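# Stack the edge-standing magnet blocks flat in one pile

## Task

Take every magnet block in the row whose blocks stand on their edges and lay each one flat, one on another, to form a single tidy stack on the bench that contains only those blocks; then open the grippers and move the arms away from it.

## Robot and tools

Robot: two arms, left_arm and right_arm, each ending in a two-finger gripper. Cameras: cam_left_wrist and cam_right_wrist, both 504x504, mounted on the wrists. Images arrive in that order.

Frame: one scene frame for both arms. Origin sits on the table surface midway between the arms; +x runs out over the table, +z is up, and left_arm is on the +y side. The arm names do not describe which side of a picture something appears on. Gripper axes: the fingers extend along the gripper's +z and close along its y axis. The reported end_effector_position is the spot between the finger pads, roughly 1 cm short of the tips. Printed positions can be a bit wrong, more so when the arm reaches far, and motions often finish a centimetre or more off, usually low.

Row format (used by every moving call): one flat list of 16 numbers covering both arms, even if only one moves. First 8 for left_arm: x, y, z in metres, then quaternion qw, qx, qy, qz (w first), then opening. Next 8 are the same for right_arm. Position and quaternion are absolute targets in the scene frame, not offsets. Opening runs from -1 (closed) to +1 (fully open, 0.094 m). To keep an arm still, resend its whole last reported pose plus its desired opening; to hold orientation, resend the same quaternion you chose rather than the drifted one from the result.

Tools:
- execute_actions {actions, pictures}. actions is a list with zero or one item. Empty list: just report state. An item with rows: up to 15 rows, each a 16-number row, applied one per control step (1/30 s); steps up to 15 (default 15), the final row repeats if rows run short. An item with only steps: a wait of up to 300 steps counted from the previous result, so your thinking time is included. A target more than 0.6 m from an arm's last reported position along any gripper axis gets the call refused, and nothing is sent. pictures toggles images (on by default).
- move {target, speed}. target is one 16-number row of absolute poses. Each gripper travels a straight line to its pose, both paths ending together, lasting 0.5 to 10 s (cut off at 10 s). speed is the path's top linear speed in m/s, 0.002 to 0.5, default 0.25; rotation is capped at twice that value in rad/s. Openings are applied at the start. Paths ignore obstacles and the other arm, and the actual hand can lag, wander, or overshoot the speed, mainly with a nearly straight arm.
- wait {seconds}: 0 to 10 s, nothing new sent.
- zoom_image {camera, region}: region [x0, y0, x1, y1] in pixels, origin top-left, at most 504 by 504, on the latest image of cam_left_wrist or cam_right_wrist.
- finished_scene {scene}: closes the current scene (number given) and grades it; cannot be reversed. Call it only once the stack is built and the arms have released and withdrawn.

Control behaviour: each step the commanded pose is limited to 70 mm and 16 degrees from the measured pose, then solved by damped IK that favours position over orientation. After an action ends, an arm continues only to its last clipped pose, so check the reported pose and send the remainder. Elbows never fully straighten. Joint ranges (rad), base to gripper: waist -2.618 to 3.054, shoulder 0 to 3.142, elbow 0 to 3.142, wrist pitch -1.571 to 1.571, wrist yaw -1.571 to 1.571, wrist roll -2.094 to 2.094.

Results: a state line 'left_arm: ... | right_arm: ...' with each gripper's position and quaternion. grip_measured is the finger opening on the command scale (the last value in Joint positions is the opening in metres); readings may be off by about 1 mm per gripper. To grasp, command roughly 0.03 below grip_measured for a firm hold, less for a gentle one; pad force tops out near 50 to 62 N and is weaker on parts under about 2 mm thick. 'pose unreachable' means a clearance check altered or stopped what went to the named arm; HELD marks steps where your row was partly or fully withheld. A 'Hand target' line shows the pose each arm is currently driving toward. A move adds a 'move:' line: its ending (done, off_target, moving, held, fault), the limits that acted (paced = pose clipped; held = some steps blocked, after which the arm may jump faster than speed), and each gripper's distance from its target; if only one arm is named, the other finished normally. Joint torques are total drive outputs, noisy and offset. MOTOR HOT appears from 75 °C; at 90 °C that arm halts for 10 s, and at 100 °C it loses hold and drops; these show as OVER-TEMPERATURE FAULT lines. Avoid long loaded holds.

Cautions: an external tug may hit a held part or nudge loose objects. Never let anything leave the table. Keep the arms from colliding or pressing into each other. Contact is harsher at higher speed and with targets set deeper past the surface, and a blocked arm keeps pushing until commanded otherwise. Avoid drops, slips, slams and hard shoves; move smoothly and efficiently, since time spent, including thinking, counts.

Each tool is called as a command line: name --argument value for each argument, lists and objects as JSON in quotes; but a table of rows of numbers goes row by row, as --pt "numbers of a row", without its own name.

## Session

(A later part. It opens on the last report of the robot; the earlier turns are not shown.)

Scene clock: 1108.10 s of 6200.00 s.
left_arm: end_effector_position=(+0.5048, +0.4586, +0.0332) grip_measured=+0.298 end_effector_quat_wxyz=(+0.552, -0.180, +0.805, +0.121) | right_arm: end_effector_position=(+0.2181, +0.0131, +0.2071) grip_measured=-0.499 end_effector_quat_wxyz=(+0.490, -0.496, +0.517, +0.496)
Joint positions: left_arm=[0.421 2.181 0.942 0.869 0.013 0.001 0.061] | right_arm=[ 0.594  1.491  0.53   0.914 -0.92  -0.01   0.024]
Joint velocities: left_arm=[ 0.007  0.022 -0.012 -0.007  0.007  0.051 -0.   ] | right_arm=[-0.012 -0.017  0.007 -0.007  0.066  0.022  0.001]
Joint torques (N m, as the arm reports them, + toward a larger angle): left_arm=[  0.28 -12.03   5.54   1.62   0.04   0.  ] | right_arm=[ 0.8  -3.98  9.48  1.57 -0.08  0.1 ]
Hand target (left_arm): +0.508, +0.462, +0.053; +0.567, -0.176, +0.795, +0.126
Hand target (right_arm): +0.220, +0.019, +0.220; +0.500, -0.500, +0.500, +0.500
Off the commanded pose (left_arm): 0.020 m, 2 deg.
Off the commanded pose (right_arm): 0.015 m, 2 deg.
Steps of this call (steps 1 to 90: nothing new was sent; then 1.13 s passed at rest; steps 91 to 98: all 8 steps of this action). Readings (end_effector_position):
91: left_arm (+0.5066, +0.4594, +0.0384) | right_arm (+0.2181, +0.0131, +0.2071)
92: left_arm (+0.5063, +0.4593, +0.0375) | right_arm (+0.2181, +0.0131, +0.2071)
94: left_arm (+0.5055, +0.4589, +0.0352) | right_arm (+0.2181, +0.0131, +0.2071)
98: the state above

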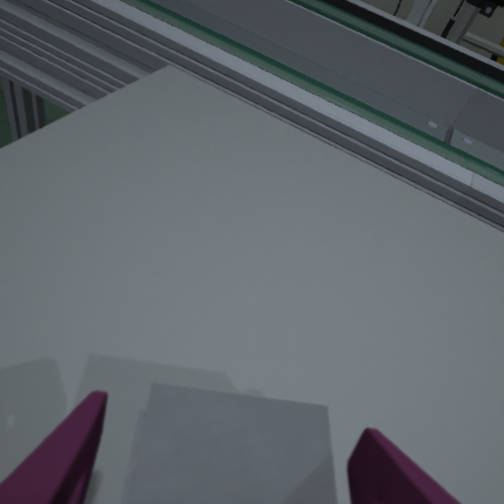

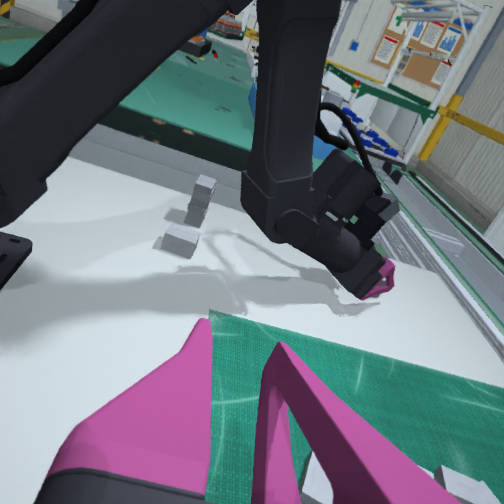

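execute_actions --actions '[{"rows": [[0.508,0.462,0.053,0.5669,-0.1762,0.7948,0.1257,0.0,0.22,0.02,0.22,0.5,-0.5,0.5,0.5,-0.5],[0.508,0.462,0.053,0.5669,-0.1762,0.7948,0.1257,0.0,0.22,0.02,0.22,0.5,-0.5,0.5,0.5,-0.5],[0.508,0.462,0.053,0.5669,-0.1762,0.7948,0.1257,0.0,0.22,0.02,0.22,0.5,-0.5,0.5,0.5,-0.5],[0.508,0.462,0.053,0.5669,-0.1762,0.7948,0.1257,0.0,0.22,0.02,0.22,0.5,-0.5,0.5,0.5,-0.5],[0.508,0.462,0.053,0.5669,-0.1762,0.7948,0.1257,-0.07,0.22,0.02,0.22,0.5,-0.5,0.5,0.5,-0.5],[0.508,0.462,0.053,0.5669,-0.1762,0.7948,0.1257,-0.07,0.22,0.02,0.22,0.5,-0.5,0.5,0.5,-0.5],[0.508,0.462,0.053,0.5669,-0.1762,0.7948,0.1257,-0.07,0.22,0.02,0.22,0.5,-0.5,0.5,0.5,-0.5],[0.508,0.462,0.053,0.5669,-0.1762,0.7948,0.1257,-0.14,0.22,0.02,0.22,0.5,-0.5,0.5,0.5,-0.5]], "steps": 14}]' --pictures false

Scene clock: 1114.97 s of 6200.00 s.
left_arm: end_effector_position=(+0.5044, +0.4584, +0.0320) grip_measured=-0.111 end_effector_quat_wxyz=(+0.550, -0.180, +0.807, +0.121) | right_arm: end_effector_position=(+0.2181, +0.0131, +0.2071) grip_measured=-0.499 end_effector_quat_wxyz=(+0.490, -0.496, +0.517, +0.496)
Joint positions: left_arm=[0.421 2.181 0.942 0.864 0.013 0.002 0.042] | right_arm=[ 0.594  1.491  0.53   0.914 -0.92  -0.01   0.024]
Joint velocities: left_arm=[-0.012  0.017  0.002 -0.066 -0.007 -0.095  0.001] | right_arm=[ 0.007 -0.017 -0.002  0.022  0.007  0.022  0.001]
Joint torques (N m, as the arm reports them, + toward a larger angle): left_arm=[  0.41 -11.93   5.46   1.63   0.03   0.02] | right_arm=[ 0.76 -3.89  9.51  1.56 -0.07  0.11]
Hand target (left_arm): +0.508, +0.462, +0.053; +0.567, -0.176, +0.795, +0.126
Hand target (right_arm): +0.220, +0.019, +0.220; +0.500, -0.500, +0.500, +0.500
Off the commanded pose (left_arm): 0.022 m, 2 deg.
Off the commanded pose (right_arm): 0.015 m, 2 deg.
Steps of this call (steps 1 to 90: nothing new was sent; then 3.40 s passed at rest; steps 91 to 104: all 14 steps of this action). Readings (end_effector_position):
91: left_arm (+0.5044, +0.4584, +0.0320) | right_arm (+0.2181, +0.0131, +0.2071)
92: left_arm (+0.5044, +0.4584, +0.0320) | right_arm (+0.2181, +0.0131, +0.2071)
94: left_arm (+0.5044, +0.4584, +0.0320) | right_arm (+0.2181, +0.0131, +0.2071)
98: left_arm (+0.5044, +0.4584, +0.0320) | right_arm (+0.2181, +0.0131, +0.2071)
104: the state above

execute_actions --actions '[{"rows": [[0.506,0.461,0.070,0.5669,-0.1762,0.7948,0.1257,-0.14,0.22,0.02,0.22,0.5,-0.5,0.5,0.5,-0.5]], "steps": 10}]' --pictures false

Scene clock: 1133.77 s of 6200.00 s.
left_arm: end_effector_position=(+0.5015, +0.4570, +0.0422) grip_measured=-0.111 end_effector_quat_wxyz=(+0.540, -0.182, +0.813, +0.119) | right_arm: end_effector_position=(+0.2181, +0.0131, +0.2071) grip_measured=-0.499 end_effector_quat_wxyz=(+0.490, -0.496, +0.517, +0.496)
Joint positions: left_arm=[0.421 2.125 0.941 0.786 0.013 0.002 0.042] | right_arm=[ 0.594  1.491  0.53   0.914 -0.92  -0.01   0.024]
Joint velocities: left_arm=[-0.007 -0.002 -0.027 -0.154 -0.051  0.007 -0.   ] | right_arm=[ 0.012 -0.002  0.002 -0.051  0.022 -0.007  0.002]
Joint torques (N m, as the arm reports them, + toward a larger angle): left_arm=[  0.37 -12.16   5.62   2.     0.05   0.01] | right_arm=[ 0.81 -3.9   9.55  1.57 -0.1   0.09]
Hand target (left_arm): +0.506, +0.461, +0.070; +0.567, -0.176, +0.795, +0.126
Hand target (right_arm): +0.220, +0.019, +0.220; +0.500, -0.500, +0.500, +0.500
Off the commanded pose (left_arm): 0.028 m, 4 deg.
Off the commanded pose (right_arm): 0.015 m, 2 deg.
Steps of this call (steps 1 to 90: nothing new was sent; then 15.47 s passed at rest; steps 91 to 100: all 10 steps of this action). Readings (end_effector_position):
91: left_arm (+0.5042, +0.4583, +0.0334) | right_arm (+0.2181, +0.0131, +0.2071)
92: left_arm (+0.5031, +0.4578, +0.0342) | right_arm (+0.2181, +0.0131, +0.2071)
94: left_arm (+0.5022, +0.4573, +0.0381) | right_arm (+0.2181, +0.0131, +0.2071)
98: left_arm (+0.5020, +0.4572, +0.0435) | right_arm (+0.2181, +0.0131, +0.2071)
100: the state above

execute_actions --actions '[{"rows": [[0.499,0.458,0.064,0.5669,-0.1762,0.7948,0.1257,-0.14,0.22,0.02,0.22,0.5,-0.5,0.5,0.5,-0.5]], "steps": 6}]' --pictures false

Scene clock: 1139.87 s of 6200.00 s.
left_arm: end_effector_position=(+0.4938, +0.4533, +0.0329) grip_measured=-0.111 end_effector_quat_wxyz=(+0.531, -0.183, +0.819, +0.117) | right_arm: end_effector_position=(+0.2181, +0.0131, +0.2071) grip_measured=-0.499 end_effector_quat_wxyz=(+0.490, -0.496, +0.517, +0.496)
Joint positions: left_arm=[0.421 2.124 0.911 0.792 0.013 0.002 0.042] | right_arm=[ 0.594  1.491  0.53   0.914 -0.92  -0.01   0.024]
Joint velocities: left_arm=[ 0.017 -0.017 -0.037 -0.007 -0.037  0.037  0.   ] | right_arm=[-0.012  0.012 -0.007 -0.037  0.007 -0.066  0.   ]
Joint torques (N m, as the arm reports them, + toward a larger angle): left_arm=[  0.51 -12.     4.87   2.08   0.04   0.01] | right_arm=[ 0.79 -4.01  9.53  1.56 -0.09  0.11]
Hand target (left_arm): +0.499, +0.458, +0.064; +0.566, -0.176, +0.795, +0.125
Hand target (right_arm): +0.220, +0.019, +0.220; +0.500, -0.500, +0.500, +0.500
Off the commanded pose (left_arm): 0.032 m, 5 deg.
Off the commanded pose (right_arm): 0.015 m, 2 deg.
Steps of this call (steps 1 to 90: nothing new was sent; then 2.90 s passed at rest; steps 91 to 96: all 6 steps of this action). Readings (end_effector_position):
91: left_arm (+0.4988, +0.4557, +0.0369) | right_arm (+0.2181, +0.0131, +0.2071)
92: left_arm (+0.4973, +0.4550, +0.0360) | right_arm (+0.2181, +0.0131, +0.2071)
94: left_arm (+0.4942, +0.4535, +0.0328) | right_arm (+0.2181, +0.0131, +0.2071)
96: the state above

execute_actions --actions '[{"rows": [[0.497,0.457,0.085,0.5875,-0.1728,0.7797,0.1302,-0.14,0.22,0.02,0.22,0.5,-0.5,0.5,0.5,-0.5],[0.497,0.457,0.085,0.5875,-0.1728,0.7797,0.1302,-0.14,0.22,0.02,0.22,0.5,-0.5,0.5,0.5,-0.5],[0.497,0.457,0.085,0.5875,-0.1728,0.7797,0.1302,-0.14,0.22,0.02,0.22,0.5,-0.5,0.5,0.5,-0.5],[0.497,0.457,0.085,0.5875,-0.1728,0.7797,0.1302,-0.14,0.22,0.02,0.22,0.5,-0.5,0.5,0.5,-0.5],[0.512,0.463,0.085,0.5875,-0.1728,0.7797,0.1302,-0.14,0.22,0.02,0.22,0.5,-0.5,0.5,0.5,-0.5]], "steps": 14}]'

Scene clock: 1144.73 s of 6200.00 s.
left_arm: end_effector_position=(+0.4976, +0.4551, +0.0503) grip_measured=-0.111 end_effector_quat_wxyz=(+0.546, -0.181, +0.809, +0.120) | right_arm: end_effector_position=(+0.2181, +0.0131, +0.2071) grip_measured=-0.499 end_effector_quat_wxyz=(+0.490, -0.496, +0.517, +0.496)
Joint positions: left_arm=[0.421 2.096 0.917 0.795 0.013 0.002 0.042] | right_arm=[ 0.594  1.491  0.53   0.914 -0.92  -0.01   0.024]
Joint velocities: left_arm=[ 0.002 -0.012  0.002 -0.051  0.066 -0.066  0.   ] | right_arm=[-0.002 -0.017  0.012  0.051  0.022  0.007 -0.   ]
Joint torques (N m, as the arm reports them, + toward a larger angle): left_arm=[  0.26 -10.36   8.06   2.1    0.05  -0.02] | right_arm=[ 0.8  -3.96  9.51  1.55 -0.07  0.12]
Hand target (left_arm): +0.510, +0.462, +0.085; +0.587, -0.173, +0.780, +0.129
Hand target (right_arm): +0.220, +0.019, +0.220; +0.500, -0.500, +0.500, +0.500
Off the commanded pose (left_arm): 0.038 m, 6 deg.
Off the commanded pose (right_arm): 0.015 m, 2 deg.
Steps of this call (steps 1 to 90: nothing new was sent; then 1.40 s passed at rest; steps 91 to 104: all 14 steps of this action). Readings (end_effector_position):
91: left_arm (+0.4930, +0.4529, +0.0340) | right_arm (+0.2181, +0.0131, +0.2071)
92: left_arm (+0.4911, +0.4520, +0.0347) | right_arm (+0.2181, +0.0131, +0.2071)
94: left_arm (+0.4884, +0.4506, +0.0373) | right_arm (+0.2181, +0.0131, +0.2071)
98: left_arm (+0.4938, +0.4533, +0.0450) | right_arm (+0.2181, +0.0131, +0.2071)
104: the state above

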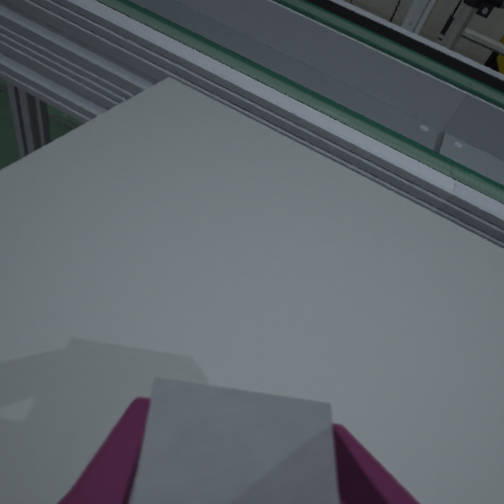

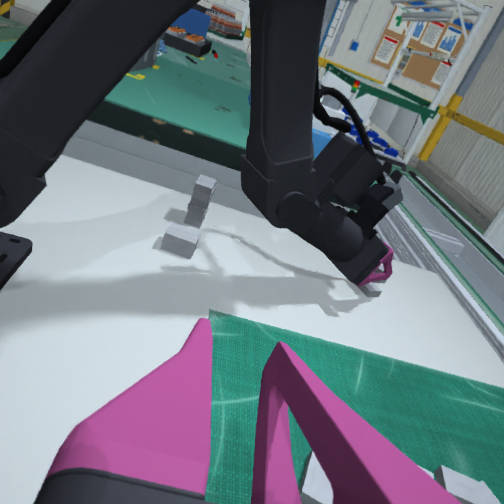

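execute_actions --actions '[{"rows": [[0.514,0.464,0.085,0.5875,-0.1728,0.7797,0.1302,-0.14,0.22,0.02,0.22,0.5,-0.5,0.5,0.5,-0.5]], "steps": 6}]' --pictures false

Scene clock: 1157.10 s of 6200.00 s.
left_arm: end_effector_position=(+0.4976, +0.4551, +0.0503) grip_measured=-0.111 end_effector_quat_wxyz=(+0.546, -0.181, +0.809, +0.120) | right_arm: end_effector_position=(+0.2181, +0.0131, +0.2071) grip_measured=-0.499 end_effector_quat_wxyz=(+0.490, -0.496, +0.517, +0.496)
Joint positions: left_arm=[0.421 2.096 0.917 0.795 0.013 0.002 0.042] | right_arm=[ 0.594  1.491  0.53   0.914 -0.92  -0.01   0.024]
Joint velocities: left_arm=[-0.017  0.027 -0.007  0.022 -0.007 -0.037 -0.001] | right_arm=[ 0.017  0.002 -0.012 -0.081 -0.022 -0.007  0.001]
Joint torques (N m, as the arm reports them, + toward a larger angle): left_arm=[  0.19 -10.04   8.87   2.05   0.04   0.  ] | right_arm=[ 0.86 -4.06  9.49  1.59 -0.11  0.1 ]
Hand target (left_arm): +0.512, +0.463, +0.085; +0.587, -0.173, +0.780, +0.130
Hand target (right_arm): +0.220, +0.019, +0.220; +0.500, -0.500, +0.500, +0.500
Off the commanded pose (left_arm): 0.039 m, 6 deg.
Off the commanded pose (right_arm): 0.015 m, 2 deg.
Steps of this call (steps 1 to 90: nothing new was sent; then 9.17 s passed at rest; steps 91 to 96: all 6 steps of this action). Readings (end_effector_position):
91: left_arm (+0.4976, +0.4551, +0.0503) | right_arm (+0.2181, +0.0131, +0.2071)
92: left_arm (+0.4976, +0.4551, +0.0503) | right_arm (+0.2181, +0.0131, +0.2071)
94: left_arm (+0.4976, +0.4551, +0.0503) | right_arm (+0.2181, +0.0131, +0.2071)
96: the state above

execute_actions --actions '[{"rows": [[0.518,0.466,0.087,0.5875,-0.1728,0.7797,0.1302,-0.14,0.22,0.02,0.22,0.5,-0.5,0.5,0.5,-0.5]], "steps": 6}]' --pictures false

Scene clock: 1159.83 s of 6200.00 s.
left_arm: end_effector_position=(+0.5042, +0.4583, +0.0576) grip_measured=-0.111 end_effector_quat_wxyz=(+0.552, -0.180, +0.805, +0.122) | right_arm: end_effector_position=(+0.2181, +0.0131, +0.2071) grip_measured=-0.499 end_effector_quat_wxyz=(+0.490, -0.496, +0.517, +0.496)
Joint positions: left_arm=[0.421 2.098 0.945 0.784 0.013 0.002 0.042] | right_arm=[ 0.594  1.491  0.53   0.914 -0.92  -0.01   0.024]
Joint velocities: left_arm=[-0.002  0.002  0.09  -0.022  0.007 -0.007  0.   ] | right_arm=[-0.012  0.012 -0.007 -0.007  0.037  0.037  0.001]
Joint torques (N m, as the arm reports them, + toward a larger angle): left_arm=[ 0.23 -9.89  7.97  2.    0.03 -0.02] | right_arm=[ 0.75 -3.94  9.51  1.56 -0.1   0.11]
Hand target (left_arm): +0.516, +0.465, +0.088; +0.588, -0.173, +0.780, +0.130
Hand target (right_arm): +0.220, +0.019, +0.220; +0.500, -0.500, +0.500, +0.500
Off the commanded pose (left_arm): 0.033 m, 5 deg.
Off the commanded pose (right_arm): 0.015 m, 2 deg.
Steps of this call (steps 1 to 76: nothing new was sent; steps 77 to 82: all 6 steps of this action). Readings (end_effector_position):
77: left_arm (+0.4983, +0.4554, +0.0509) | right_arm (+0.2181, +0.0131, +0.2071)
78: left_arm (+0.4994, +0.4560, +0.0514) | right_arm (+0.2181, +0.0131, +0.2071)
80: left_arm (+0.5021, +0.4573, +0.0546) | right_arm (+0.2181, +0.0131, +0.2071)
82: the state above

execute_actions --actions '[{"rows": [[0.512,0.464,0.082,0.5875,-0.1728,0.7797,0.1302,-0.14,0.22,0.02,0.22,0.5,-0.5,0.5,0.5,-0.5]], "steps": 4}]' --pictures false

Scene clock: 1165.13 s of 6200.00 s.
left_arm: end_effector_position=(+0.5051, +0.4587, +0.0589) grip_measured=-0.111 end_effector_quat_wxyz=(+0.553, -0.180, +0.804, +0.122) | right_arm: end_effector_position=(+0.2181, +0.0131, +0.2071) grip_measured=-0.499 end_effector_quat_wxyz=(+0.490, -0.496, +0.517, +0.496)
Joint positions: left_arm=[0.421 2.098 0.949 0.783 0.013 0.002 0.042] | right_arm=[ 0.594  1.491  0.53   0.914 -0.92  -0.01   0.024]
Joint velocities: left_arm=[-0.007  0.007 -0.012 -0.037  0.037 -0.037  0.   ] | right_arm=[-0.017  0.012 -0.007 -0.037  0.037  0.037 -0.001]
Joint torques (N m, as the arm reports them, + toward a larger angle): left_arm=[ 0.4  -9.64  5.94  2.29  0.09  0.  ] | right_arm=[ 0.84 -3.96  9.58  1.55 -0.08  0.11]
Hand target (left_arm): +0.511, +0.464, +0.082; +0.587, -0.173, +0.780, +0.130
Hand target (right_arm): +0.220, +0.019, +0.220; +0.500, -0.500, +0.500, +0.500
Off the commanded pose (left_arm): 0.025 m, 5 deg.
Off the commanded pose (right_arm): 0.015 m, 2 deg.
Steps of this call (steps 1 to 90: nothing new was sent; then 2.17 s passed at rest; steps 91 to 94: all 4 steps of this action). Readings (end_effector_position):
91: left_arm (+0.5051, +0.4587, +0.0589) | right_arm (+0.2181, +0.0131, +0.2071)
92: left_arm (+0.5051, +0.4587, +0.0589) | right_arm (+0.2181, +0.0131, +0.2071)
94: the state above

execute_actions --actions '[{"rows": [[0.502,0.460,0.082,0.5875,-0.1728,0.7797,0.1302,-0.14,0.22,0.02,0.22,0.5,-0.5,0.5,0.5,-0.5],[0.511,0.464,0.082,0.5875,-0.1728,0.7797,0.1302,-0.14,0.22,0.02,0.22,0.5,-0.5,0.5,0.5,-0.5]], "steps": 8}]' --pictures false

Scene clock: 1172.57 s of 6200.00 s.
left_arm: end_effector_position=(+0.5030, +0.4577, +0.0544) grip_measured=-0.111 end_effector_quat_wxyz=(+0.551, -0.180, +0.806, +0.121) | right_arm: end_effector_position=(+0.2181, +0.0131, +0.2071) grip_measured=-0.499 end_effector_quat_wxyz=(+0.490, -0.496, +0.517, +0.496)
Joint positions: left_arm=[0.421 2.104 0.939 0.793 0.013 0.002 0.042] | right_arm=[ 0.594  1.491  0.53   0.914 -0.92  -0.01   0.024]
Joint velocities: left_arm=[-0.012 -0.012  0.022  0.022  0.007 -0.081  0.001] | right_arm=[ 0.012  0.002 -0.012 -0.051  0.051  0.007  0.   ]
Joint torques (N m, as the arm reports them, + toward a larger angle): left_arm=[  0.54 -10.18   6.25   2.22   0.05   0.01] | right_arm=[ 0.79 -3.97  9.54  1.56 -0.09  0.11]
Hand target (left_arm): +0.510, +0.464, +0.082; +0.587, -0.173, +0.780, +0.130
Hand target (right_arm): +0.220, +0.019, +0.220; +0.500, -0.500, +0.500, +0.500
Off the commanded pose (left_arm): 0.029 m, 5 deg.
Off the commanded pose (right_arm): 0.015 m, 2 deg.
Steps of this call (steps 1 to 90: nothing new was sent; then 4.17 s passed at rest; steps 91 to 98: all 8 steps of this action). Readings (end_effector_position):
91: left_arm (+0.5040, +0.4582, +0.0579) | right_arm (+0.2181, +0.0131, +0.2071)
92: left_arm (+0.5035, +0.4579, +0.0576) | right_arm (+0.2181, +0.0131, +0.2071)
94: left_arm (+0.5030, +0.4577, +0.0548) | right_arm (+0.2181, +0.0131, +0.2071)
98: the state above

execute_actions --actions '[{"rows": [[0.503,0.460,0.082,0.5875,-0.1728,0.7797,0.1302,-0.14,0.22,0.02,0.22,0.5,-0.5,0.5,0.5,-0.5],[0.510,0.4635,0.082,0.5875,-0.1728,0.7797,0.1302,-0.14,0.22,0.02,0.22,0.5,-0.5,0.5,0.5,-0.5]], "steps": 8}]' --pictures false

Scene clock: 1179.37 s of 6200.00 s.
left_arm: end_effector_position=(+0.5019, +0.4572, +0.0530) grip_measured=-0.111 end_effector_quat_wxyz=(+0.551, -0.180, +0.806, +0.121) | right_arm: end_effector_position=(+0.2181, +0.0131, +0.2071) grip_measured=-0.499 end_effector_quat_wxyz=(+0.490, -0.496, +0.517, +0.496)
Joint positions: left_arm=[0.421 2.105 0.933 0.799 0.013 0.002 0.042] | right_arm=[ 0.594  1.491  0.53   0.914 -0.92  -0.01   0.024]
Joint velocities: left_arm=[-0.007 -0.012  0.012 -0.066 -0.066 -0.007 -0.001] | right_arm=[-0.022  0.002 -0.007  0.037  0.022 -0.081 -0.   ]
Joint torques (N m, as the arm reports them, + toward a larger angle): left_arm=[  0.51 -10.52   6.29   2.19   0.05   0.  ] | right_arm=[ 0.76 -3.91  9.39  1.56 -0.07  0.11]
Hand target (left_arm): +0.509, +0.463, +0.082; +0.587, -0.173, +0.780, +0.130
Hand target (right_arm): +0.220, +0.019, +0.220; +0.500, -0.500, +0.500, +0.500
Off the commanded pose (left_arm): 0.031 m, 5 deg.
Off the commanded pose (right_arm): 0.015 m, 2 deg.
Steps of this call (steps 1 to 90: nothing new was sent; then 3.53 s passed at rest; steps 91 to 98: all 8 steps of this action). Readings (end_effector_position):
91: left_arm (+0.5023, +0.4574, +0.0539) | right_arm (+0.2181, +0.0131, +0.2071)
92: left_arm (+0.5020, +0.4572, +0.0537) | right_arm (+0.2181, +0.0131, +0.2071)
94: left_arm (+0.5019, +0.4572, +0.0530) | right_arm (+0.2181, +0.0131, +0.2071)
98: the state above

execute_actions --actions '[{"rows": [[0.510,0.4635,0.080,0.5875,-0.1728,0.7797,0.1302,-0.14,0.22,0.02,0.22,0.5,-0.5,0.5,0.5,-0.5],[0.511,0.4635,0.078,0.5875,-0.1728,0.7797,0.1302,-0.14,0.22,0.02,0.22,0.5,-0.5,0.5,0.5,-0.5],[0.512,0.4637,0.076,0.5875,-0.1728,0.7797,0.1302,-0.14,0.22,0.02,0.22,0.5,-0.5,0.5,0.5,-0.5],[0.512,0.4637,0.074,0.5875,-0.1728,0.7797,0.1302,-0.14,0.22,0.02,0.22,0.5,-0.5,0.5,0.5,-0.5],[0.512,0.4637,0.072,0.5875,-0.1728,0.7797,0.1302,-0.14,0.22,0.02,0.22,0.5,-0.5,0.5,0.5,-0.5],[0.512,0.4637,0.070,0.5875,-0.1728,0.7797,0.1302,-0.14,0.22,0.02,0.22,0.5,-0.5,0.5,0.5,-0.5],[0.512,0.4637,0.069,0.5875,-0.1728,0.7797,0.1302,-0.14,0.22,0.02,0.22,0.5,-0.5,0.5,0.5,-0.5]], "steps": 14}]' --pictures false

Scene clock: 1188.13 s of 6200.00 s.
left_arm: end_effector_position=(+0.5009, +0.4567, +0.0358) grip_measured=-0.111 end_effector_quat_wxyz=(+0.543, -0.181, +0.811, +0.119) | right_arm: end_effector_position=(+0.2181, +0.0131, +0.2071) grip_measured=-0.499 end_effector_quat_wxyz=(+0.490, -0.496, +0.517, +0.496)
Joint positions: left_arm=[0.421 2.148 0.933 0.822 0.013 0.002 0.042] | right_arm=[ 0.594  1.491  0.53   0.914 -0.92  -0.01   0.024]
Joint velocities: left_arm=[-0.007  0.007 -0.002 -0.007 -0.007 -0.022  0.001] | right_arm=[ 0.002 -0.012 -0.002 -0.037  0.007 -0.066 -0.   ]
Joint torques (N m, as the arm reports them, + toward a larger angle): left_arm=[  0.41 -10.48   6.15   2.29   0.05  -0.01] | right_arm=[ 0.79 -4.04  9.43  1.57 -0.08  0.1 ]
Hand target (left_arm): +0.511, +0.463, +0.069; +0.587, -0.173, +0.780, +0.130
Hand target (right_arm): +0.220, +0.019, +0.220; +0.500, -0.500, +0.500, +0.500
Off the commanded pose (left_arm): 0.036 m, 7 deg.
Off the commanded pose (right_arm): 0.015 m, 2 deg.
Steps of this call (steps 1 to 90: nothing new was sent; then 5.30 s passed at rest; steps 91 to 104: all 14 steps of this action). Readings (end_effector_position):
91: left_arm (+0.5019, +0.4572, +0.0530) | right_arm (+0.2181, +0.0131, +0.2071)
92: left_arm (+0.5019, +0.4572, +0.0530) | right_arm (+0.2181, +0.0131, +0.2071)
94: left_arm (+0.5021, +0.4573, +0.0518) | right_arm (+0.2181, +0.0131, +0.2071)
98: left_arm (+0.5018, +0.4571, +0.0430) | right_arm (+0.2181, +0.0131, +0.2071)
104: the state above

execute_actions --actions '[{"rows": [[0.512,0.4637,0.066,0.6018,-0.1705,0.7688,0.1334,-0.14,0.22,0.02,0.22,0.5,-0.5,0.5,0.5,-0.5]], "steps": 6}]' --pictures false

Scene clock: 1194.13 s of 6200.00 s.
left_arm: end_effector_position=(+0.5041, +0.4582, +0.0370) grip_measured=-0.111 end_effector_quat_wxyz=(+0.558, -0.179, +0.801, +0.123) | right_arm: end_effector_position=(+0.2181, +0.0131, +0.2071) grip_measured=-0.499 end_effector_quat_wxyz=(+0.490, -0.496, +0.517, +0.496)
Joint positions: left_arm=[0.421 2.175 0.933 0.887 0.013 0.002 0.042] | right_arm=[ 0.594  1.491  0.53   0.914 -0.92  -0.01   0.024]
Joint velocities: left_arm=[-0.002  0.085 -0.007  0.095 -0.022  0.007 -0.   ] | right_arm=[-0.002 -0.027 -0.002 -0.037 -0.007  0.022  0.   ]
Joint torques (N m, as the arm reports them, + toward a larger angle): left_arm=[  0.37 -10.33   5.12   2.36   0.06  -0.02] | right_arm=[ 0.79 -3.89  9.58  1.55 -0.07  0.09]
Hand target (left_arm): +0.511, +0.463, +0.066; +0.600, -0.171, +0.770, +0.132
Hand target (right_arm): +0.220, +0.019, +0.220; +0.500, -0.500, +0.500, +0.500
Off the commanded pose (left_arm): 0.031 m, 6 deg.
Off the commanded pose (right_arm): 0.015 m, 2 deg.
Steps of this call (steps 1 to 90: nothing new was sent; then 2.80 s passed at rest; steps 91 to 96: all 6 steps of this action). Readings (end_effector_position):
91: left_arm (+0.5020, +0.4572, +0.0381) | right_arm (+0.2181, +0.0131, +0.2071)
92: left_arm (+0.5028, +0.4576, +0.0389) | right_arm (+0.2181, +0.0131, +0.2071)
94: left_arm (+0.5037, +0.4581, +0.0383) | right_arm (+0.2181, +0.0131, +0.2071)
96: the state above

execute_actions --actions '[{"rows": [[0.508,0.462,0.055,0.5669,-0.1762,0.7948,0.1257,-0.14,0.22,0.02,0.22,0.5,-0.5,0.5,0.5,-0.5]], "steps": 8}]' --pictures false

Scene clock: 1200.47 s of 6200.00 s.
left_arm: end_effector_position=(+0.5022, +0.4573, +0.0318) grip_measured=-0.111 end_effector_quat_wxyz=(+0.549, -0.180, +0.807, +0.121) | right_arm: end_effector_position=(+0.2181, +0.0131, +0.2071) grip_measured=-0.499 end_effector_quat_wxyz=(+0.490, -0.496, +0.517, +0.496)
Joint positions: left_arm=[0.421 2.174 0.933 0.864 0.013 0.002 0.042] | right_arm=[ 0.594  1.491  0.53   0.914 -0.92  -0.01   0.024]
Joint velocities: left_arm=[-0.027 -0.012  0.002 -0.037  0.066  0.037  0.   ] | right_arm=[ 0.002 -0.007 -0.002  0.007  0.007 -0.007  0.001]
Joint torques (N m, as the arm reports them, + toward a larger angle): left_arm=[  0.34 -11.98   6.27   1.59   0.03   0.01] | right_arm=[ 0.78 -4.    9.46  1.56 -0.08  0.12]
Hand target (left_arm): +0.508, +0.462, +0.055; +0.567, -0.176, +0.795, +0.126
Hand target (right_arm): +0.220, +0.019, +0.220; +0.500, -0.500, +0.500, +0.500
Off the commanded pose (left_arm): 0.024 m, 3 deg.
Off the commanded pose (right_arm): 0.015 m, 2 deg.
Steps of this call (steps 1 to 90: nothing new was sent; then 3.07 s passed at rest; steps 91 to 98: all 8 steps of this action). Readings (end_effector_position):
91: left_arm (+0.5048, +0.4586, +0.0379) | right_arm (+0.2181, +0.0131, +0.2071)
92: left_arm (+0.5039, +0.4581, +0.0356) | right_arm (+0.2181, +0.0131, +0.2071)
94: left_arm (+0.5026, +0.4575, +0.0318) | right_arm (+0.2181, +0.0131, +0.2071)
98: the state above

execute_actions --actions '[{"rows": [[0.508,0.462,0.055,0.5669,-0.1762,0.7948,0.1257,-0.05,0.22,0.02,0.22,0.5,-0.5,0.5,0.5,-0.5],[0.508,0.462,0.055,0.5669,-0.1762,0.7948,0.1257,-0.05,0.22,0.02,0.22,0.5,-0.5,0.5,0.5,-0.5],[0.508,0.462,0.055,0.5669,-0.1762,0.7948,0.1257,-0.05,0.22,0.02,0.22,0.5,-0.5,0.5,0.5,-0.5],[0.508,0.462,0.055,0.5669,-0.1762,0.7948,0.1257,-0.05,0.22,0.02,0.22,0.5,-0.5,0.5,0.5,-0.5],[0.508,0.462,0.055,0.5669,-0.1762,0.7948,0.1257,0.3,0.22,0.02,0.22,0.5,-0.5,0.5,0.5,-0.5]], "steps": 13}]' --pictures false

move --target '[0.44,0.426,0.11,0.5558,-0.1779,0.8026,0.1232,0.3,0.22,0.02,0.22,0.5,-0.5,0.5,0.5,-0.5]' --speed 0.15

zoom_image --camera "cam_left_wrist" --region '[120,280,280,420]'

Scene clock: 1206.37 s of 6200.00 s.
left_arm: end_effector_position=(+0.5017, +0.4571, +0.0306) grip_measured=+0.297 end_effector_quat_wxyz=(+0.546, -0.181, +0.809, +0.120) | right_arm: end_effector_position=(+0.2181, +0.0131, +0.2071) grip_measured=-0.499 end_effector_quat_wxyz=(+0.490, -0.496, +0.517, +0.496)
Joint positions: left_arm=[0.421 2.174 0.933 0.857 0.013 0.002 0.061] | right_arm=[ 0.594  1.491  0.53   0.914 -0.92  -0.01   0.024]
Joint velocities: left_arm=[-0.007 -0.012 -0.007  0.022  0.037  0.022 -0.   ] | right_arm=[ 0.007 -0.007  0.002 -0.051 -0.022 -0.051 -0.001]
Joint torques (N m, as the arm reports them, + toward a larger angle): left_arm=[  0.44 -11.96   6.3    1.61   0.04   0.01] | right_arm=[ 0.8  -4.    9.52  1.54 -0.09  0.07]
Hand target (left_arm): +0.508, +0.462, +0.055; +0.567, -0.176, +0.795, +0.126
Hand target (right_arm): +0.220, +0.019, +0.220; +0.500, -0.500, +0.500, +0.500
Off the commanded pose (left_arm): 0.026 m, 3 deg.
Off the commanded pose (right_arm): 0.015 m, 2 deg.
Steps of this call (steps 1 to 90: nothing new was sent; then 2.47 s passed at rest; steps 91 to 103: all 13 steps of this action). Readings (end_effector_position):
91: left_arm (+0.5022, +0.4573, +0.0319) | right_arm (+0.2181, +0.0131, +0.2071)
92: left_arm (+0.5021, +0.4573, +0.0318) | right_arm (+0.2181, +0.0131, +0.2071)
94: left_arm (+0.5020, +0.4572, +0.0313) | right_arm (+0.2181, +0.0131, +0.2071)
98: left_arm (+0.5018, +0.4571, +0.0308) | right_arm (+0.2181, +0.0131, +0.2071)
103: the state above

Scene clock: 1207.93 s of 6200.00 s.
left_arm: end_effector_position=(+0.4412, +0.4279, +0.1024) grip_measured=+0.298 end_effector_quat_wxyz=(+0.548, -0.181, +0.808, +0.121) | right_arm: end_effector_position=(+0.2181, +0.0131, +0.2071) grip_measured=-0.499 end_effector_quat_wxyz=(+0.490, -0.496, +0.517, +0.496)
Joint positions: left_arm=[0.421 1.746 0.686 0.681 0.013 0.002 0.061] | right_arm=[ 0.594  1.491  0.53   0.914 -0.92  -0.01   0.024]
Joint velocities: left_arm=[-0.012  0.002 -0.002 -0.051 -0.007 -0.007  0.   ] | right_arm=[ 0.012 -0.007 -0.002  0.037  0.022 -0.007 -0.   ]
Joint torques (N m, as the arm reports them, + toward a larger angle): left_arm=[-0.42 -8.41  5.21  1.62 -0.06 -0.01] | right_arm=[ 0.81 -4.01  9.51  1.57 -0.07  0.11]
Hand target (left_arm): +0.441, +0.426, +0.111; +0.556, -0.178, +0.803, +0.123
Hand target (right_arm): +0.220, +0.019, +0.220; +0.500, -0.500, +0.500, +0.500
Off the commanded pose (left_arm): 0.008 m, 1 deg.
Off the commanded pose (right_arm): 0.015 m, 2 deg.
move: off_target (right_arm)

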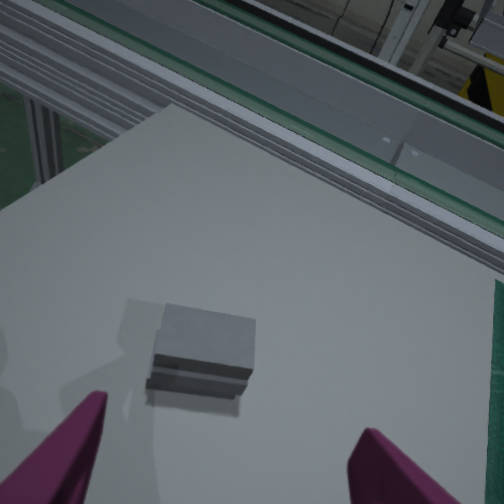

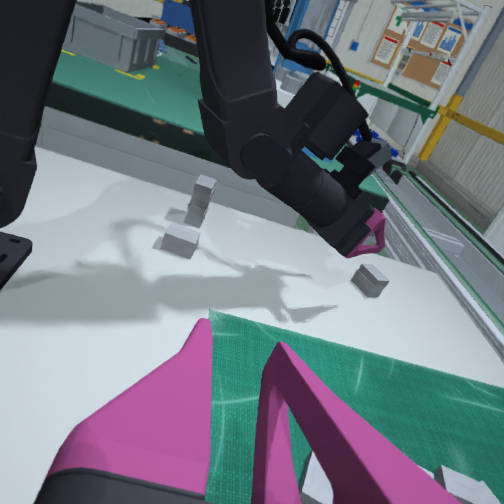

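Region (120, 280, 280, 420) of cam_left_wrist's 504x504 image, scaled by 3.150, with more detail than that image has; it fills the top 441 rows of this view, and the rest is white.

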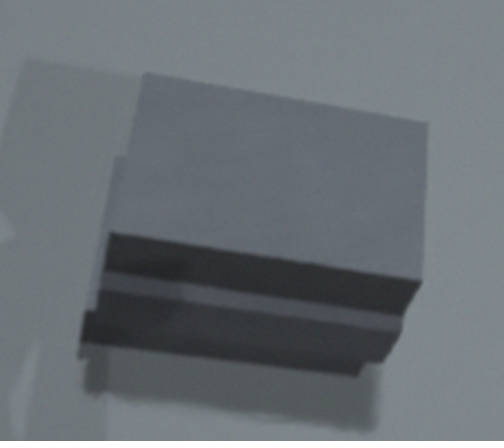

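zoom_image --camera "cam_left_wrist" --region '[135,340,265,410]'

zoom_image --camera "cam_right_wrist" --region '[335,250,415,310]'

Region (135, 340, 265, 410) of cam_left_wrist's 504x504 image, scaled by 3.877, with more detail than that image has; it fills the top 271 rows of this view, and the rest is white.

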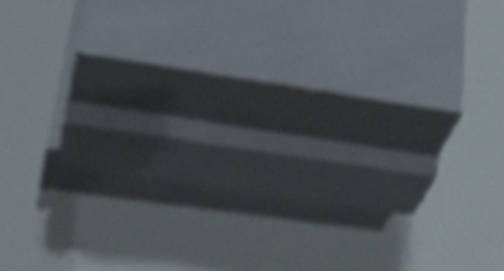

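Region (335, 250, 415, 310) of cam_right_wrist's 504x504 image, scaled by 6.300, with more detail than that image has; it fills the top 378 rows of this view, and the rest is white.

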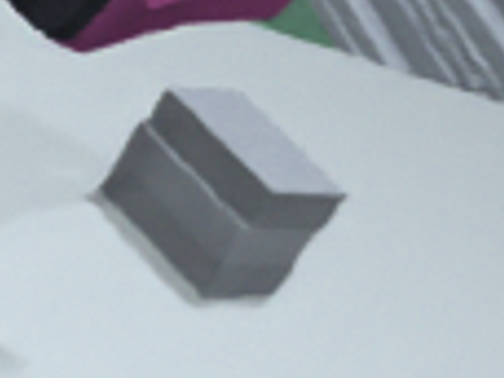

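move --target '[0.201,0.404,0.095,0,-0.669,0.743,0,0.3,0.22,0.02,0.22,0.5,-0.5,0.5,0.5,-0.5]' --speed 0.2

Scene clock: 1298.60 s of 6200.00 s.
left_arm: end_effector_position=(+0.1965, +0.3977, +0.0927) grip_measured=+0.298 end_effector_quat_wxyz=(-0.004, -0.662, +0.750, +0.008) | right_arm: end_effector_position=(+0.2181, +0.0131, +0.2071) grip_measured=-0.499 end_effector_quat_wxyz=(+0.490, -0.496, +0.517, +0.496)
Joint positions: left_arm=[ 0.725  1.499  1.096 -1.175 -0.016 -0.692  0.061] | right_arm=[ 0.594  1.491  0.53   0.914 -0.92  -0.01   0.024]
Joint velocities: left_arm=[-0.002 -0.002 -0.012 -0.095 -0.037  0.037 -0.001] | right_arm=[-0.017 -0.002  0.002 -0.125  0.037  0.037  0.   ]
Joint torques (N m, as the arm reports them, + toward a larger angle): left_arm=[ 0.88 -3.98  8.46  0.1   0.02 -0.06] | right_arm=[ 0.8  -4.01  9.45  1.57 -0.09  0.11]
Hand target (left_arm): +0.198, +0.402, +0.099; +0.001, -0.668, +0.744, +0.007
Hand target (right_arm): +0.220, +0.019, +0.220; +0.500, -0.500, +0.500, +0.500
Off the commanded pose (left_arm): 0.008 m, 2 deg.
Off the commanded pose (right_arm): 0.015 m, 2 deg.
After step 90, 83.33 s passed at rest.
move: off_target (right_arm)

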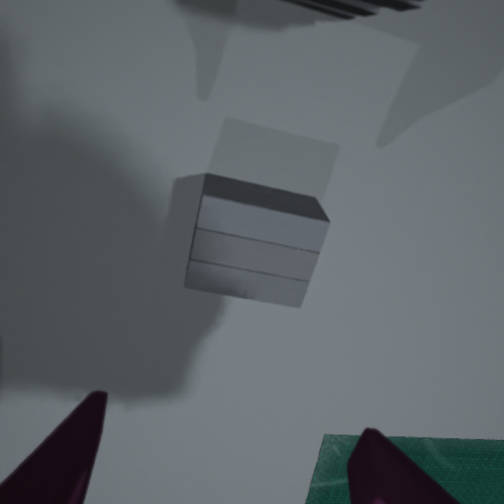

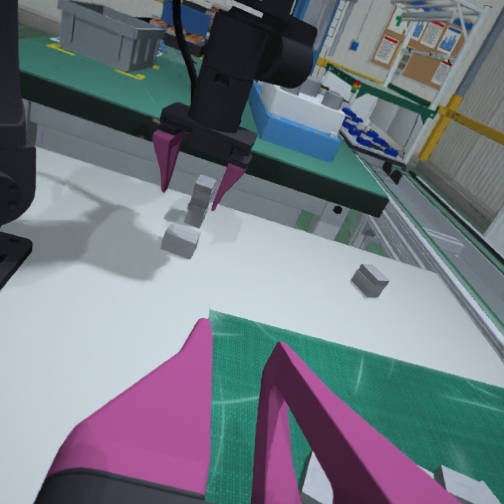

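execute_actions --actions '[]'

Scene clock: 1321.90 s of 6200.00 s.
left_arm: end_effector_position=(+0.1964, +0.3974, +0.0928) grip_measured=+0.298 end_effector_quat_wxyz=(-0.004, -0.662, +0.750, +0.008) | right_arm: end_effector_position=(+0.2181, +0.0131, +0.2071) grip_measured=-0.499 end_effector_quat_wxyz=(+0.490, -0.496, +0.517, +0.496)
Joint positions: left_arm=[ 0.725  1.499  1.097 -1.176 -0.016 -0.692  0.061] | right_arm=[ 0.594  1.491  0.53   0.914 -0.92  -0.01   0.024]
Joint velocities: left_arm=[-0.007 -0.002 -0.002  0.007  0.037 -0.007  0.   ] | right_arm=[-0.017 -0.012 -0.002 -0.022  0.007 -0.066  0.001]
Joint torques (N m, as the arm reports them, + toward a larger angle): left_arm=[ 0.89 -3.99  8.49  0.11  0.01 -0.08] | right_arm=[ 0.79 -3.95  9.46  1.55 -0.08  0.1 ]
Hand target (left_arm): +0.198, +0.402, +0.099; +0.001, -0.668, +0.744, +0.007
Hand target (right_arm): +0.220, +0.019, +0.220; +0.500, -0.500, +0.500, +0.500
Off the commanded pose (left_arm): 0.008 m, 2 deg.
Off the commanded pose (right_arm): 0.015 m, 2 deg.
Steps of this call (steps 1 to 90: nothing new was sent; then 20.30 s passed at rest). Readings (end_effector_position):
1: left_arm (+0.1966, +0.3977, +0.0928) | right_arm (+0.2181, +0.0131, +0.2071)
2: left_arm (+0.1965, +0.3976, +0.0928) | right_arm (+0.2181, +0.0131, +0.2071)
4: left_arm (+0.1965, +0.3976, +0.0928) | right_arm (+0.2181, +0.0131, +0.2071)
8: left_arm (+0.1964, +0.3975, +0.0928) | right_arm (+0.2181, +0.0131, +0.2071)
90: the state above

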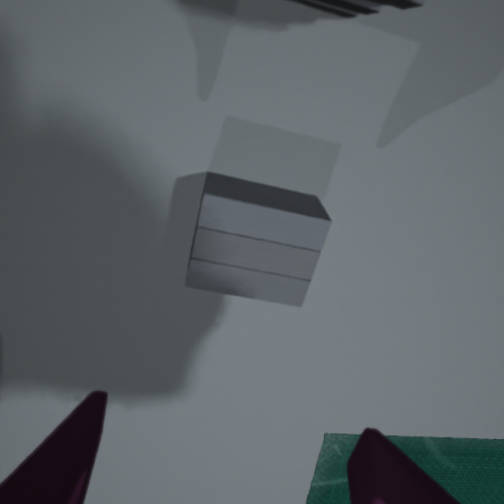

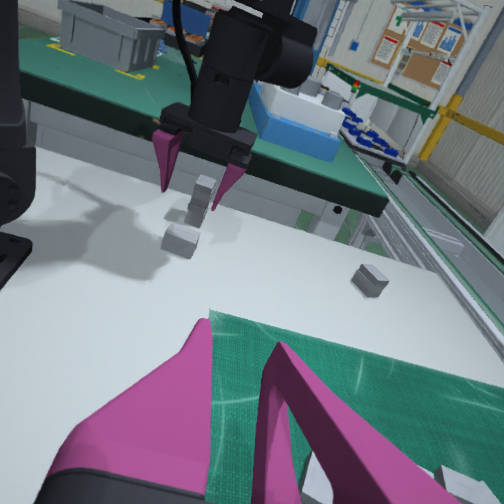

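zoom_image --camera "cam_left_wrist" --region '[150, 140, 370, 360]'

Region (150, 140, 370, 360) of cam_left_wrist's 504x504 image, scaled by 2.291, with more detail than that image has.

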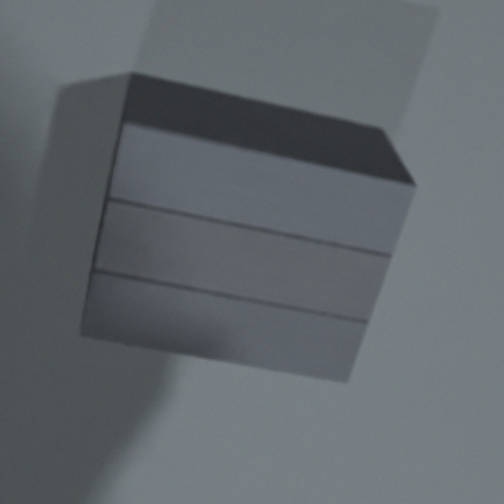

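execute_actions --actions '[{"rows": [[0.204,0.407,0.093,0,-0.669,0.743,0,0.3,0.22,0.02,0.22,0.5,-0.5,0.5,0.5,-0.5],[0.207,0.410,0.091,0,-0.669,0.743,0,0.3,0.22,0.02,0.22,0.5,-0.5,0.5,0.5,-0.5],[0.208,0.411,0.089,0,-0.669,0.743,0,0.3,0.22,0.02,0.22,0.5,-0.5,0.5,0.5,-0.5],[0.208,0.411,0.087,0,-0.669,0.743,0,0.3,0.22,0.02,0.22,0.5,-0.5,0.5,0.5,-0.5],[0.208,0.411,0.085,0,-0.669,0.743,0,0.3,0.22,0.02,0.22,0.5,-0.5,0.5,0.5,-0.5],[0.208,0.411,0.083,0,-0.669,0.743,0,0.3,0.22,0.02,0.22,0.5,-0.5,0.5,0.5,-0.5],[0.208,0.411,0.081,0,-0.669,0.743,0,0.3,0.22,0.02,0.22,0.5,-0.5,0.5,0.5,-0.5],[0.208,0.411,0.079,0,-0.669,0.743,0,0.3,0.22,0.02,0.22,0.5,-0.5,0.5,0.5,-0.5],[0.208,0.411,0.077,0,-0.669,0.743,0,0.3,0.22,0.02,0.22,0.5,-0.5,0.5,0.5,-0.5],[0.208,0.411,0.075,0,-0.669,0.743,0,0.3,0.22,0.02,0.22,0.5,-0.5,0.5,0.5,-0.5]], "steps": 15}]'

Scene clock: 1356.10 s of 6200.00 s.
left_arm: end_effector_position=(+0.2057, +0.4056, +0.0769) grip_measured=+0.298 end_effector_quat_wxyz=(-0.009, -0.664, +0.747, +0.001) | right_arm: end_effector_position=(+0.2181, +0.0131, +0.2071) grip_measured=-0.499 end_effector_quat_wxyz=(+0.490, -0.496, +0.517, +0.496)
Joint positions: left_arm=[ 0.732  1.569  1.099 -1.12  -0.003 -0.692  0.061] | right_arm=[ 0.594  1.491  0.53   0.914 -0.92  -0.01   0.024]
Joint velocities: left_arm=[-0.007 -0.002 -0.027  0.051 -0.022 -0.066 -0.   ] | right_arm=[-0.027 -0.012 -0.002  0.022 -0.051 -0.037  0.   ]
Joint torques (N m, as the arm reports them, + toward a larger angle): left_arm=[ 0.93 -4.62  5.65  0.42  0.02 -0.05] | right_arm=[ 0.77 -3.96  9.47  1.56 -0.07  0.1 ]
Hand target (left_arm): +0.208, +0.411, +0.075; -0.000, -0.669, +0.743, -0.000
Hand target (right_arm): +0.220, +0.019, +0.220; +0.500, -0.500, +0.500, +0.500
Off the commanded pose (left_arm): 0.006 m, 1 deg.
Off the commanded pose (right_arm): 0.015 m, 2 deg.
Steps of this call (steps 1 to 90: nothing new was sent; then 30.70 s passed at rest; steps 91 to 105: all 15 steps of this action). Readings (end_effector_position):
91: left_arm (+0.1966, +0.3973, +0.0924) | right_arm (+0.2181, +0.0131, +0.2071)
92: left_arm (+0.1975, +0.3983, +0.0916) | right_arm (+0.2181, +0.0131, +0.2071)
94: left_arm (+0.1996, +0.4008, +0.0874) | right_arm (+0.2181, +0.0131, +0.2071)
98: left_arm (+0.2025, +0.4031, +0.0804) | right_arm (+0.2181, +0.0131, +0.2071)
105: the state above

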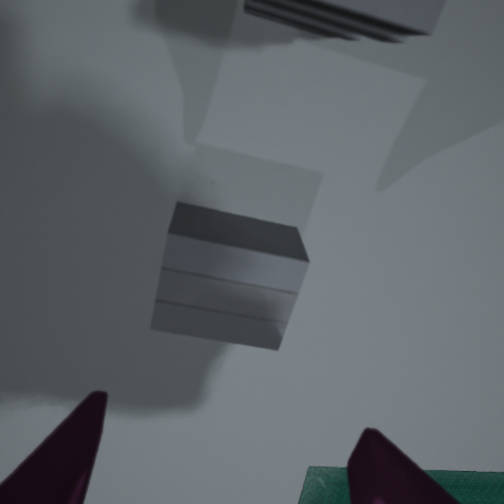

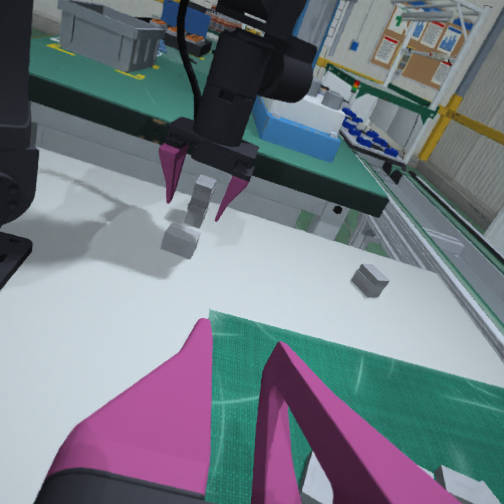

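zoom_image --camera "cam_left_wrist" --region '[120, 170, 340, 390]'

Region (120, 170, 340, 390) of cam_left_wrist's 504x504 image, scaled by 2.291, with more detail than that image has.

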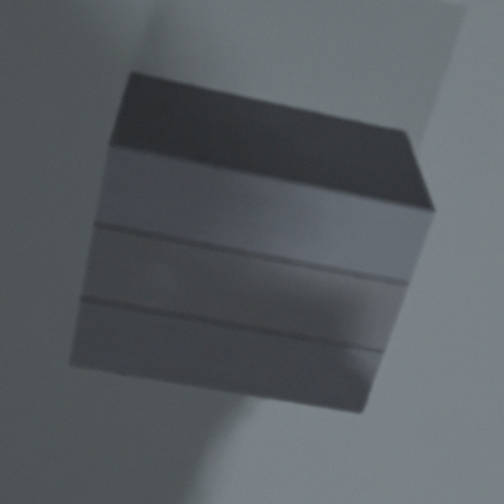

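execute_actions --actions '[{"rows": [[0.205,0.409,0.074,0,-0.669,0.743,0,0.3,0.22,0.02,0.22,0.5,-0.5,0.5,0.5,-0.5],[0.203,0.408,0.072,0,-0.669,0.743,0,0.3,0.22,0.02,0.22,0.5,-0.5,0.5,0.5,-0.5],[0.203,0.408,0.070,0,-0.669,0.743,0,0.3,0.22,0.02,0.22,0.5,-0.5,0.5,0.5,-0.5],[0.203,0.408,0.068,0,-0.669,0.743,0,0.3,0.22,0.02,0.22,0.5,-0.5,0.5,0.5,-0.5],[0.203,0.408,0.066,0,-0.669,0.743,0,0.3,0.22,0.02,0.22,0.5,-0.5,0.5,0.5,-0.5],[0.203,0.408,0.064,0,-0.669,0.743,0,0.3,0.22,0.02,0.22,0.5,-0.5,0.5,0.5,-0.5],[0.203,0.408,0.062,0,-0.669,0.743,0,0.3,0.22,0.02,0.22,0.5,-0.5,0.5,0.5,-0.5],[0.203,0.408,0.060,0,-0.669,0.743,0,0.3,0.22,0.02,0.22,0.5,-0.5,0.5,0.5,-0.5],[0.203,0.408,0.058,0,-0.669,0.743,0,0.3,0.22,0.02,0.22,0.5,-0.5,0.5,0.5,-0.5]], "steps": 14}]'

Scene clock: 1378.67 s of 6200.00 s.
left_arm: end_effector_position=(+0.2006, +0.4007, +0.0589) grip_measured=+0.298 end_effector_quat_wxyz=(-0.014, -0.664, +0.747, +0.001) | right_arm: end_effector_position=(+0.2181, +0.0131, +0.2071) grip_measured=-0.499 end_effector_quat_wxyz=(+0.490, -0.496, +0.517, +0.496)
Joint positions: left_arm=[ 0.732  1.569  1.025 -1.055 -0.003 -0.692  0.061] | right_arm=[ 0.594  1.491  0.53   0.914 -0.92  -0.01   0.024]
Joint velocities: left_arm=[-0.007  0.002  0.012  0.125 -0.007  0.007 -0.001] | right_arm=[-0.012 -0.017 -0.017  0.022 -0.051 -0.037 -0.001]
Joint torques (N m, as the arm reports them, + toward a larger angle): left_arm=[ 1.3  -4.83  5.5   0.38  0.04 -0.01] | right_arm=[ 0.8  -4.03  9.52  1.58 -0.08  0.13]
Hand target (left_arm): +0.203, +0.408, +0.058; -0.000, -0.669, +0.743, +0.000
Hand target (right_arm): +0.220, +0.019, +0.220; +0.500, -0.500, +0.500, +0.500
Off the commanded pose (left_arm): 0.008 m, 2 deg.
Off the commanded pose (right_arm): 0.015 m, 2 deg.
Steps of this call (steps 1 to 90: nothing new was sent; then 19.10 s passed at rest; steps 91 to 104: all 14 steps of this action). Readings (end_effector_position):
91: left_arm (+0.2071, +0.4069, +0.0762) | right_arm (+0.2181, +0.0131, +0.2071)
92: left_arm (+0.2066, +0.4064, +0.0749) | right_arm (+0.2181, +0.0131, +0.2071)
94: left_arm (+0.2040, +0.4040, +0.0704) | right_arm (+0.2181, +0.0131, +0.2071)
98: left_arm (+0.1997, +0.3999, +0.0628) | right_arm (+0.2181, +0.0131, +0.2071)
104: the state above

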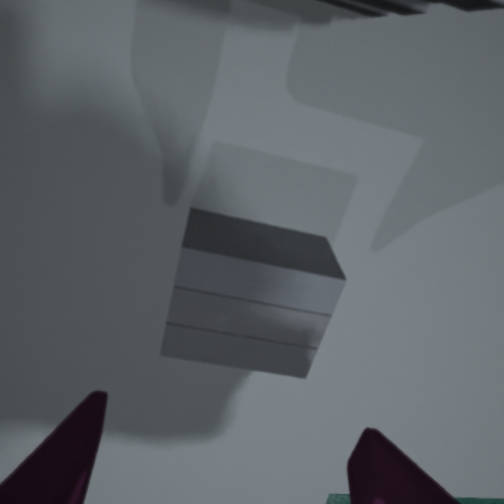

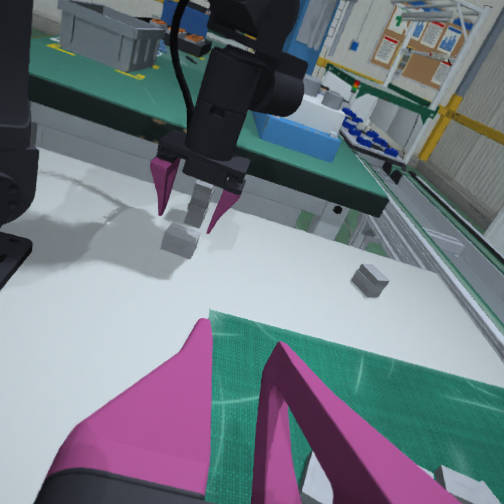

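execute_actions --actions '[{"rows": [[0.201,0.413,0.057,0,-0.669,0.743,0,0.3,0.22,0.02,0.22,0.5,-0.5,0.5,0.5,-0.5],[0.201,0.413,0.056,0,-0.669,0.743,0,0.3,0.22,0.02,0.22,0.5,-0.5,0.5,0.5,-0.5],[0.204,0.409,0.055,0,-0.669,0.743,0,0.3,0.22,0.02,0.22,0.5,-0.5,0.5,0.5,-0.5],[0.204,0.409,0.054,0,-0.669,0.743,0,0.3,0.22,0.02,0.22,0.5,-0.5,0.5,0.5,-0.5],[0.204,0.409,0.053,0,-0.669,0.743,0,0.3,0.22,0.02,0.22,0.5,-0.5,0.5,0.5,-0.5],[0.204,0.409,0.052,0,-0.669,0.743,0,0.3,0.22,0.02,0.22,0.5,-0.5,0.5,0.5,-0.5],[0.204,0.409,0.051,0,-0.669,0.743,0,0.3,0.22,0.02,0.22,0.5,-0.5,0.5,0.5,-0.5],[0.204,0.409,0.050,0,-0.669,0.743,0,0.3,0.22,0.02,0.22,0.5,-0.5,0.5,0.5,-0.5]], "steps": 12}]'

Scene clock: 1387.80 s of 6200.00 s.
left_arm: end_effector_position=(+0.2009, +0.4054, +0.0520) grip_measured=+0.298 end_effector_quat_wxyz=(-0.008, -0.668, +0.745, -0.000) | right_arm: end_effector_position=(+0.2181, +0.0131, +0.2071) grip_measured=-0.499 end_effector_quat_wxyz=(+0.490, -0.496, +0.517, +0.496)
Joint positions: left_arm=[ 0.746  1.58   1.008 -1.015 -0.    -0.687  0.061] | right_arm=[ 0.594  1.491  0.53   0.914 -0.92  -0.01   0.024]
Joint velocities: left_arm=[-0.012  0.076 -0.027  0.051 -0.007  0.022  0.   ] | right_arm=[-0.007  0.017  0.012 -0.066  0.022  0.022 -0.001]
Joint torques (N m, as the arm reports them, + toward a larger angle): left_arm=[ 0.16 -4.88  5.56  0.4  -0.01 -0.06] | right_arm=[ 0.81 -3.94  9.53  1.58 -0.09  0.1 ]
Hand target (left_arm): +0.204, +0.409, +0.050; -0.000, -0.669, +0.743, -0.000
Hand target (right_arm): +0.220, +0.019, +0.220; +0.500, -0.500, +0.500, +0.500
Off the commanded pose (left_arm): 0.005 m, 1 deg.
Off the commanded pose (right_arm): 0.015 m, 2 deg.
Steps of this call (steps 1 to 90: nothing new was sent; then 5.73 s passed at rest; steps 91 to 102: all 12 steps of this action). Readings (end_effector_position):
91: left_arm (+0.2025, +0.4032, +0.0588) | right_arm (+0.2181, +0.0131, +0.2071)
92: left_arm (+0.2017, +0.4045, +0.0588) | right_arm (+0.2181, +0.0131, +0.2071)
94: left_arm (+0.2016, +0.4061, +0.0588) | right_arm (+0.2181, +0.0131, +0.2071)
98: left_arm (+0.2018, +0.4063, +0.0561) | right_arm (+0.2181, +0.0131, +0.2071)
102: the state above

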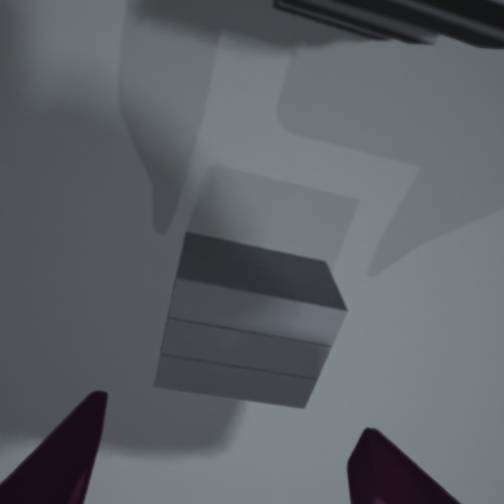

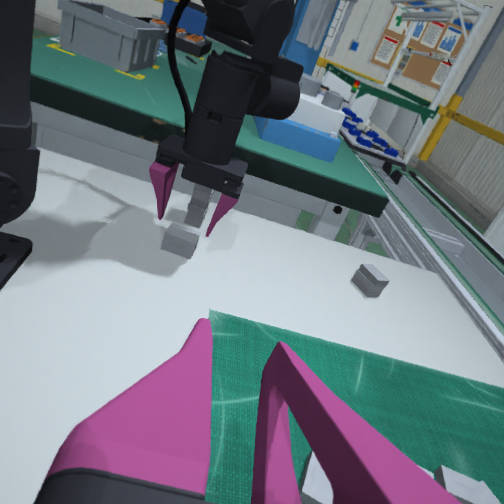

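execute_actions --actions '[{"rows": [[0.205,0.408,0.0485,0,-0.669,0.743,0,0.3,0.22,0.02,0.22,0.5,-0.5,0.5,0.5,-0.5],[0.205,0.408,0.047,0,-0.669,0.743,0,0.3,0.22,0.02,0.22,0.5,-0.5,0.5,0.5,-0.5],[0.205,0.408,0.0455,0,-0.669,0.743,0,0.3,0.22,0.02,0.22,0.5,-0.5,0.5,0.5,-0.5],[0.205,0.408,0.044,0,-0.669,0.743,0,0.3,0.22,0.02,0.22,0.5,-0.5,0.5,0.5,-0.5],[0.205,0.408,0.0425,0,-0.669,0.743,0,0.3,0.22,0.02,0.22,0.5,-0.5,0.5,0.5,-0.5],[0.205,0.408,0.041,0,-0.669,0.743,0,0.3,0.22,0.02,0.22,0.5,-0.5,0.5,0.5,-0.5],[0.205,0.408,0.040,0,-0.669,0.743,0,0.3,0.22,0.02,0.22,0.5,-0.5,0.5,0.5,-0.5]], "steps": 12}]'

Scene clock: 1395.77 s of 6200.00 s.
left_arm: end_effector_position=(+0.2004, +0.4049, +0.0414) grip_measured=+0.298 end_effector_quat_wxyz=(-0.010, -0.668, +0.744, -0.000) | right_arm: end_effector_position=(+0.2181, +0.0131, +0.2071) grip_measured=-0.499 end_effector_quat_wxyz=(+0.490, -0.496, +0.517, +0.496)
Joint positions: left_arm=[ 0.746  1.596  0.979 -0.974 -0.    -0.689  0.061] | right_arm=[ 0.594  1.491  0.53   0.914 -0.92  -0.01   0.024]
Joint velocities: left_arm=[-0.027  0.037 -0.002  0.051 -0.022 -0.007  0.001] | right_arm=[-0.007 -0.007  0.007 -0.051  0.007  0.007  0.   ]
Joint torques (N m, as the arm reports them, + toward a larger angle): left_arm=[-0.4  -4.93  5.34  0.43 -0.04 -0.06] | right_arm=[ 0.81 -3.91  9.46  1.57 -0.08  0.1 ]
Hand target (left_arm): +0.205, +0.408, +0.040; -0.000, -0.669, +0.743, -0.000
Hand target (right_arm): +0.220, +0.019, +0.220; +0.500, -0.500, +0.500, +0.500
Off the commanded pose (left_arm): 0.006 m, 1 deg.
Off the commanded pose (right_arm): 0.015 m, 2 deg.
Steps of this call (steps 1 to 90: nothing new was sent; then 4.57 s passed at rest; steps 91 to 102: all 12 steps of this action). Readings (end_effector_position):
91: left_arm (+0.2019, +0.4063, +0.0513) | right_arm (+0.2181, +0.0131, +0.2071)
92: left_arm (+0.2021, +0.4065, +0.0512) | right_arm (+0.2181, +0.0131, +0.2071)
94: left_arm (+0.2023, +0.4068, +0.0499) | right_arm (+0.2181, +0.0131, +0.2071)
98: left_arm (+0.2009, +0.4053, +0.0449) | right_arm (+0.2181, +0.0131, +0.2071)
102: the state above

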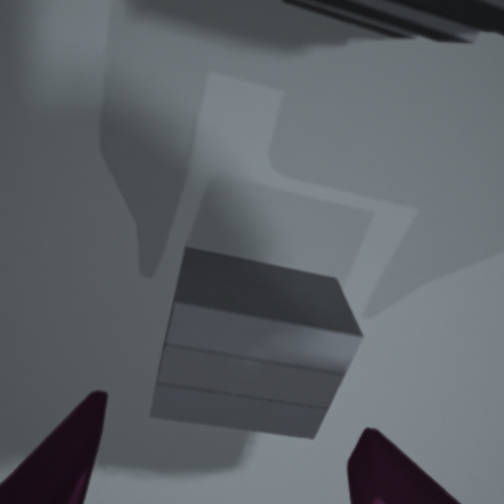

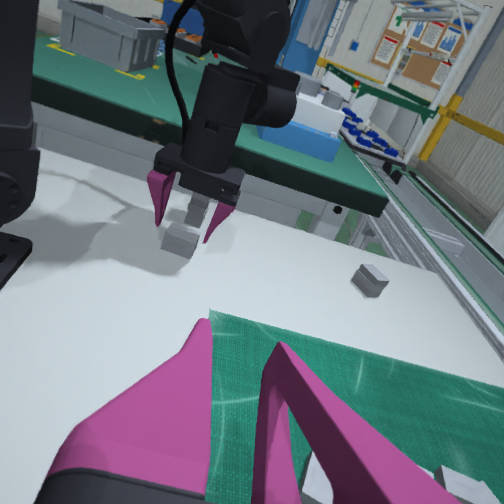

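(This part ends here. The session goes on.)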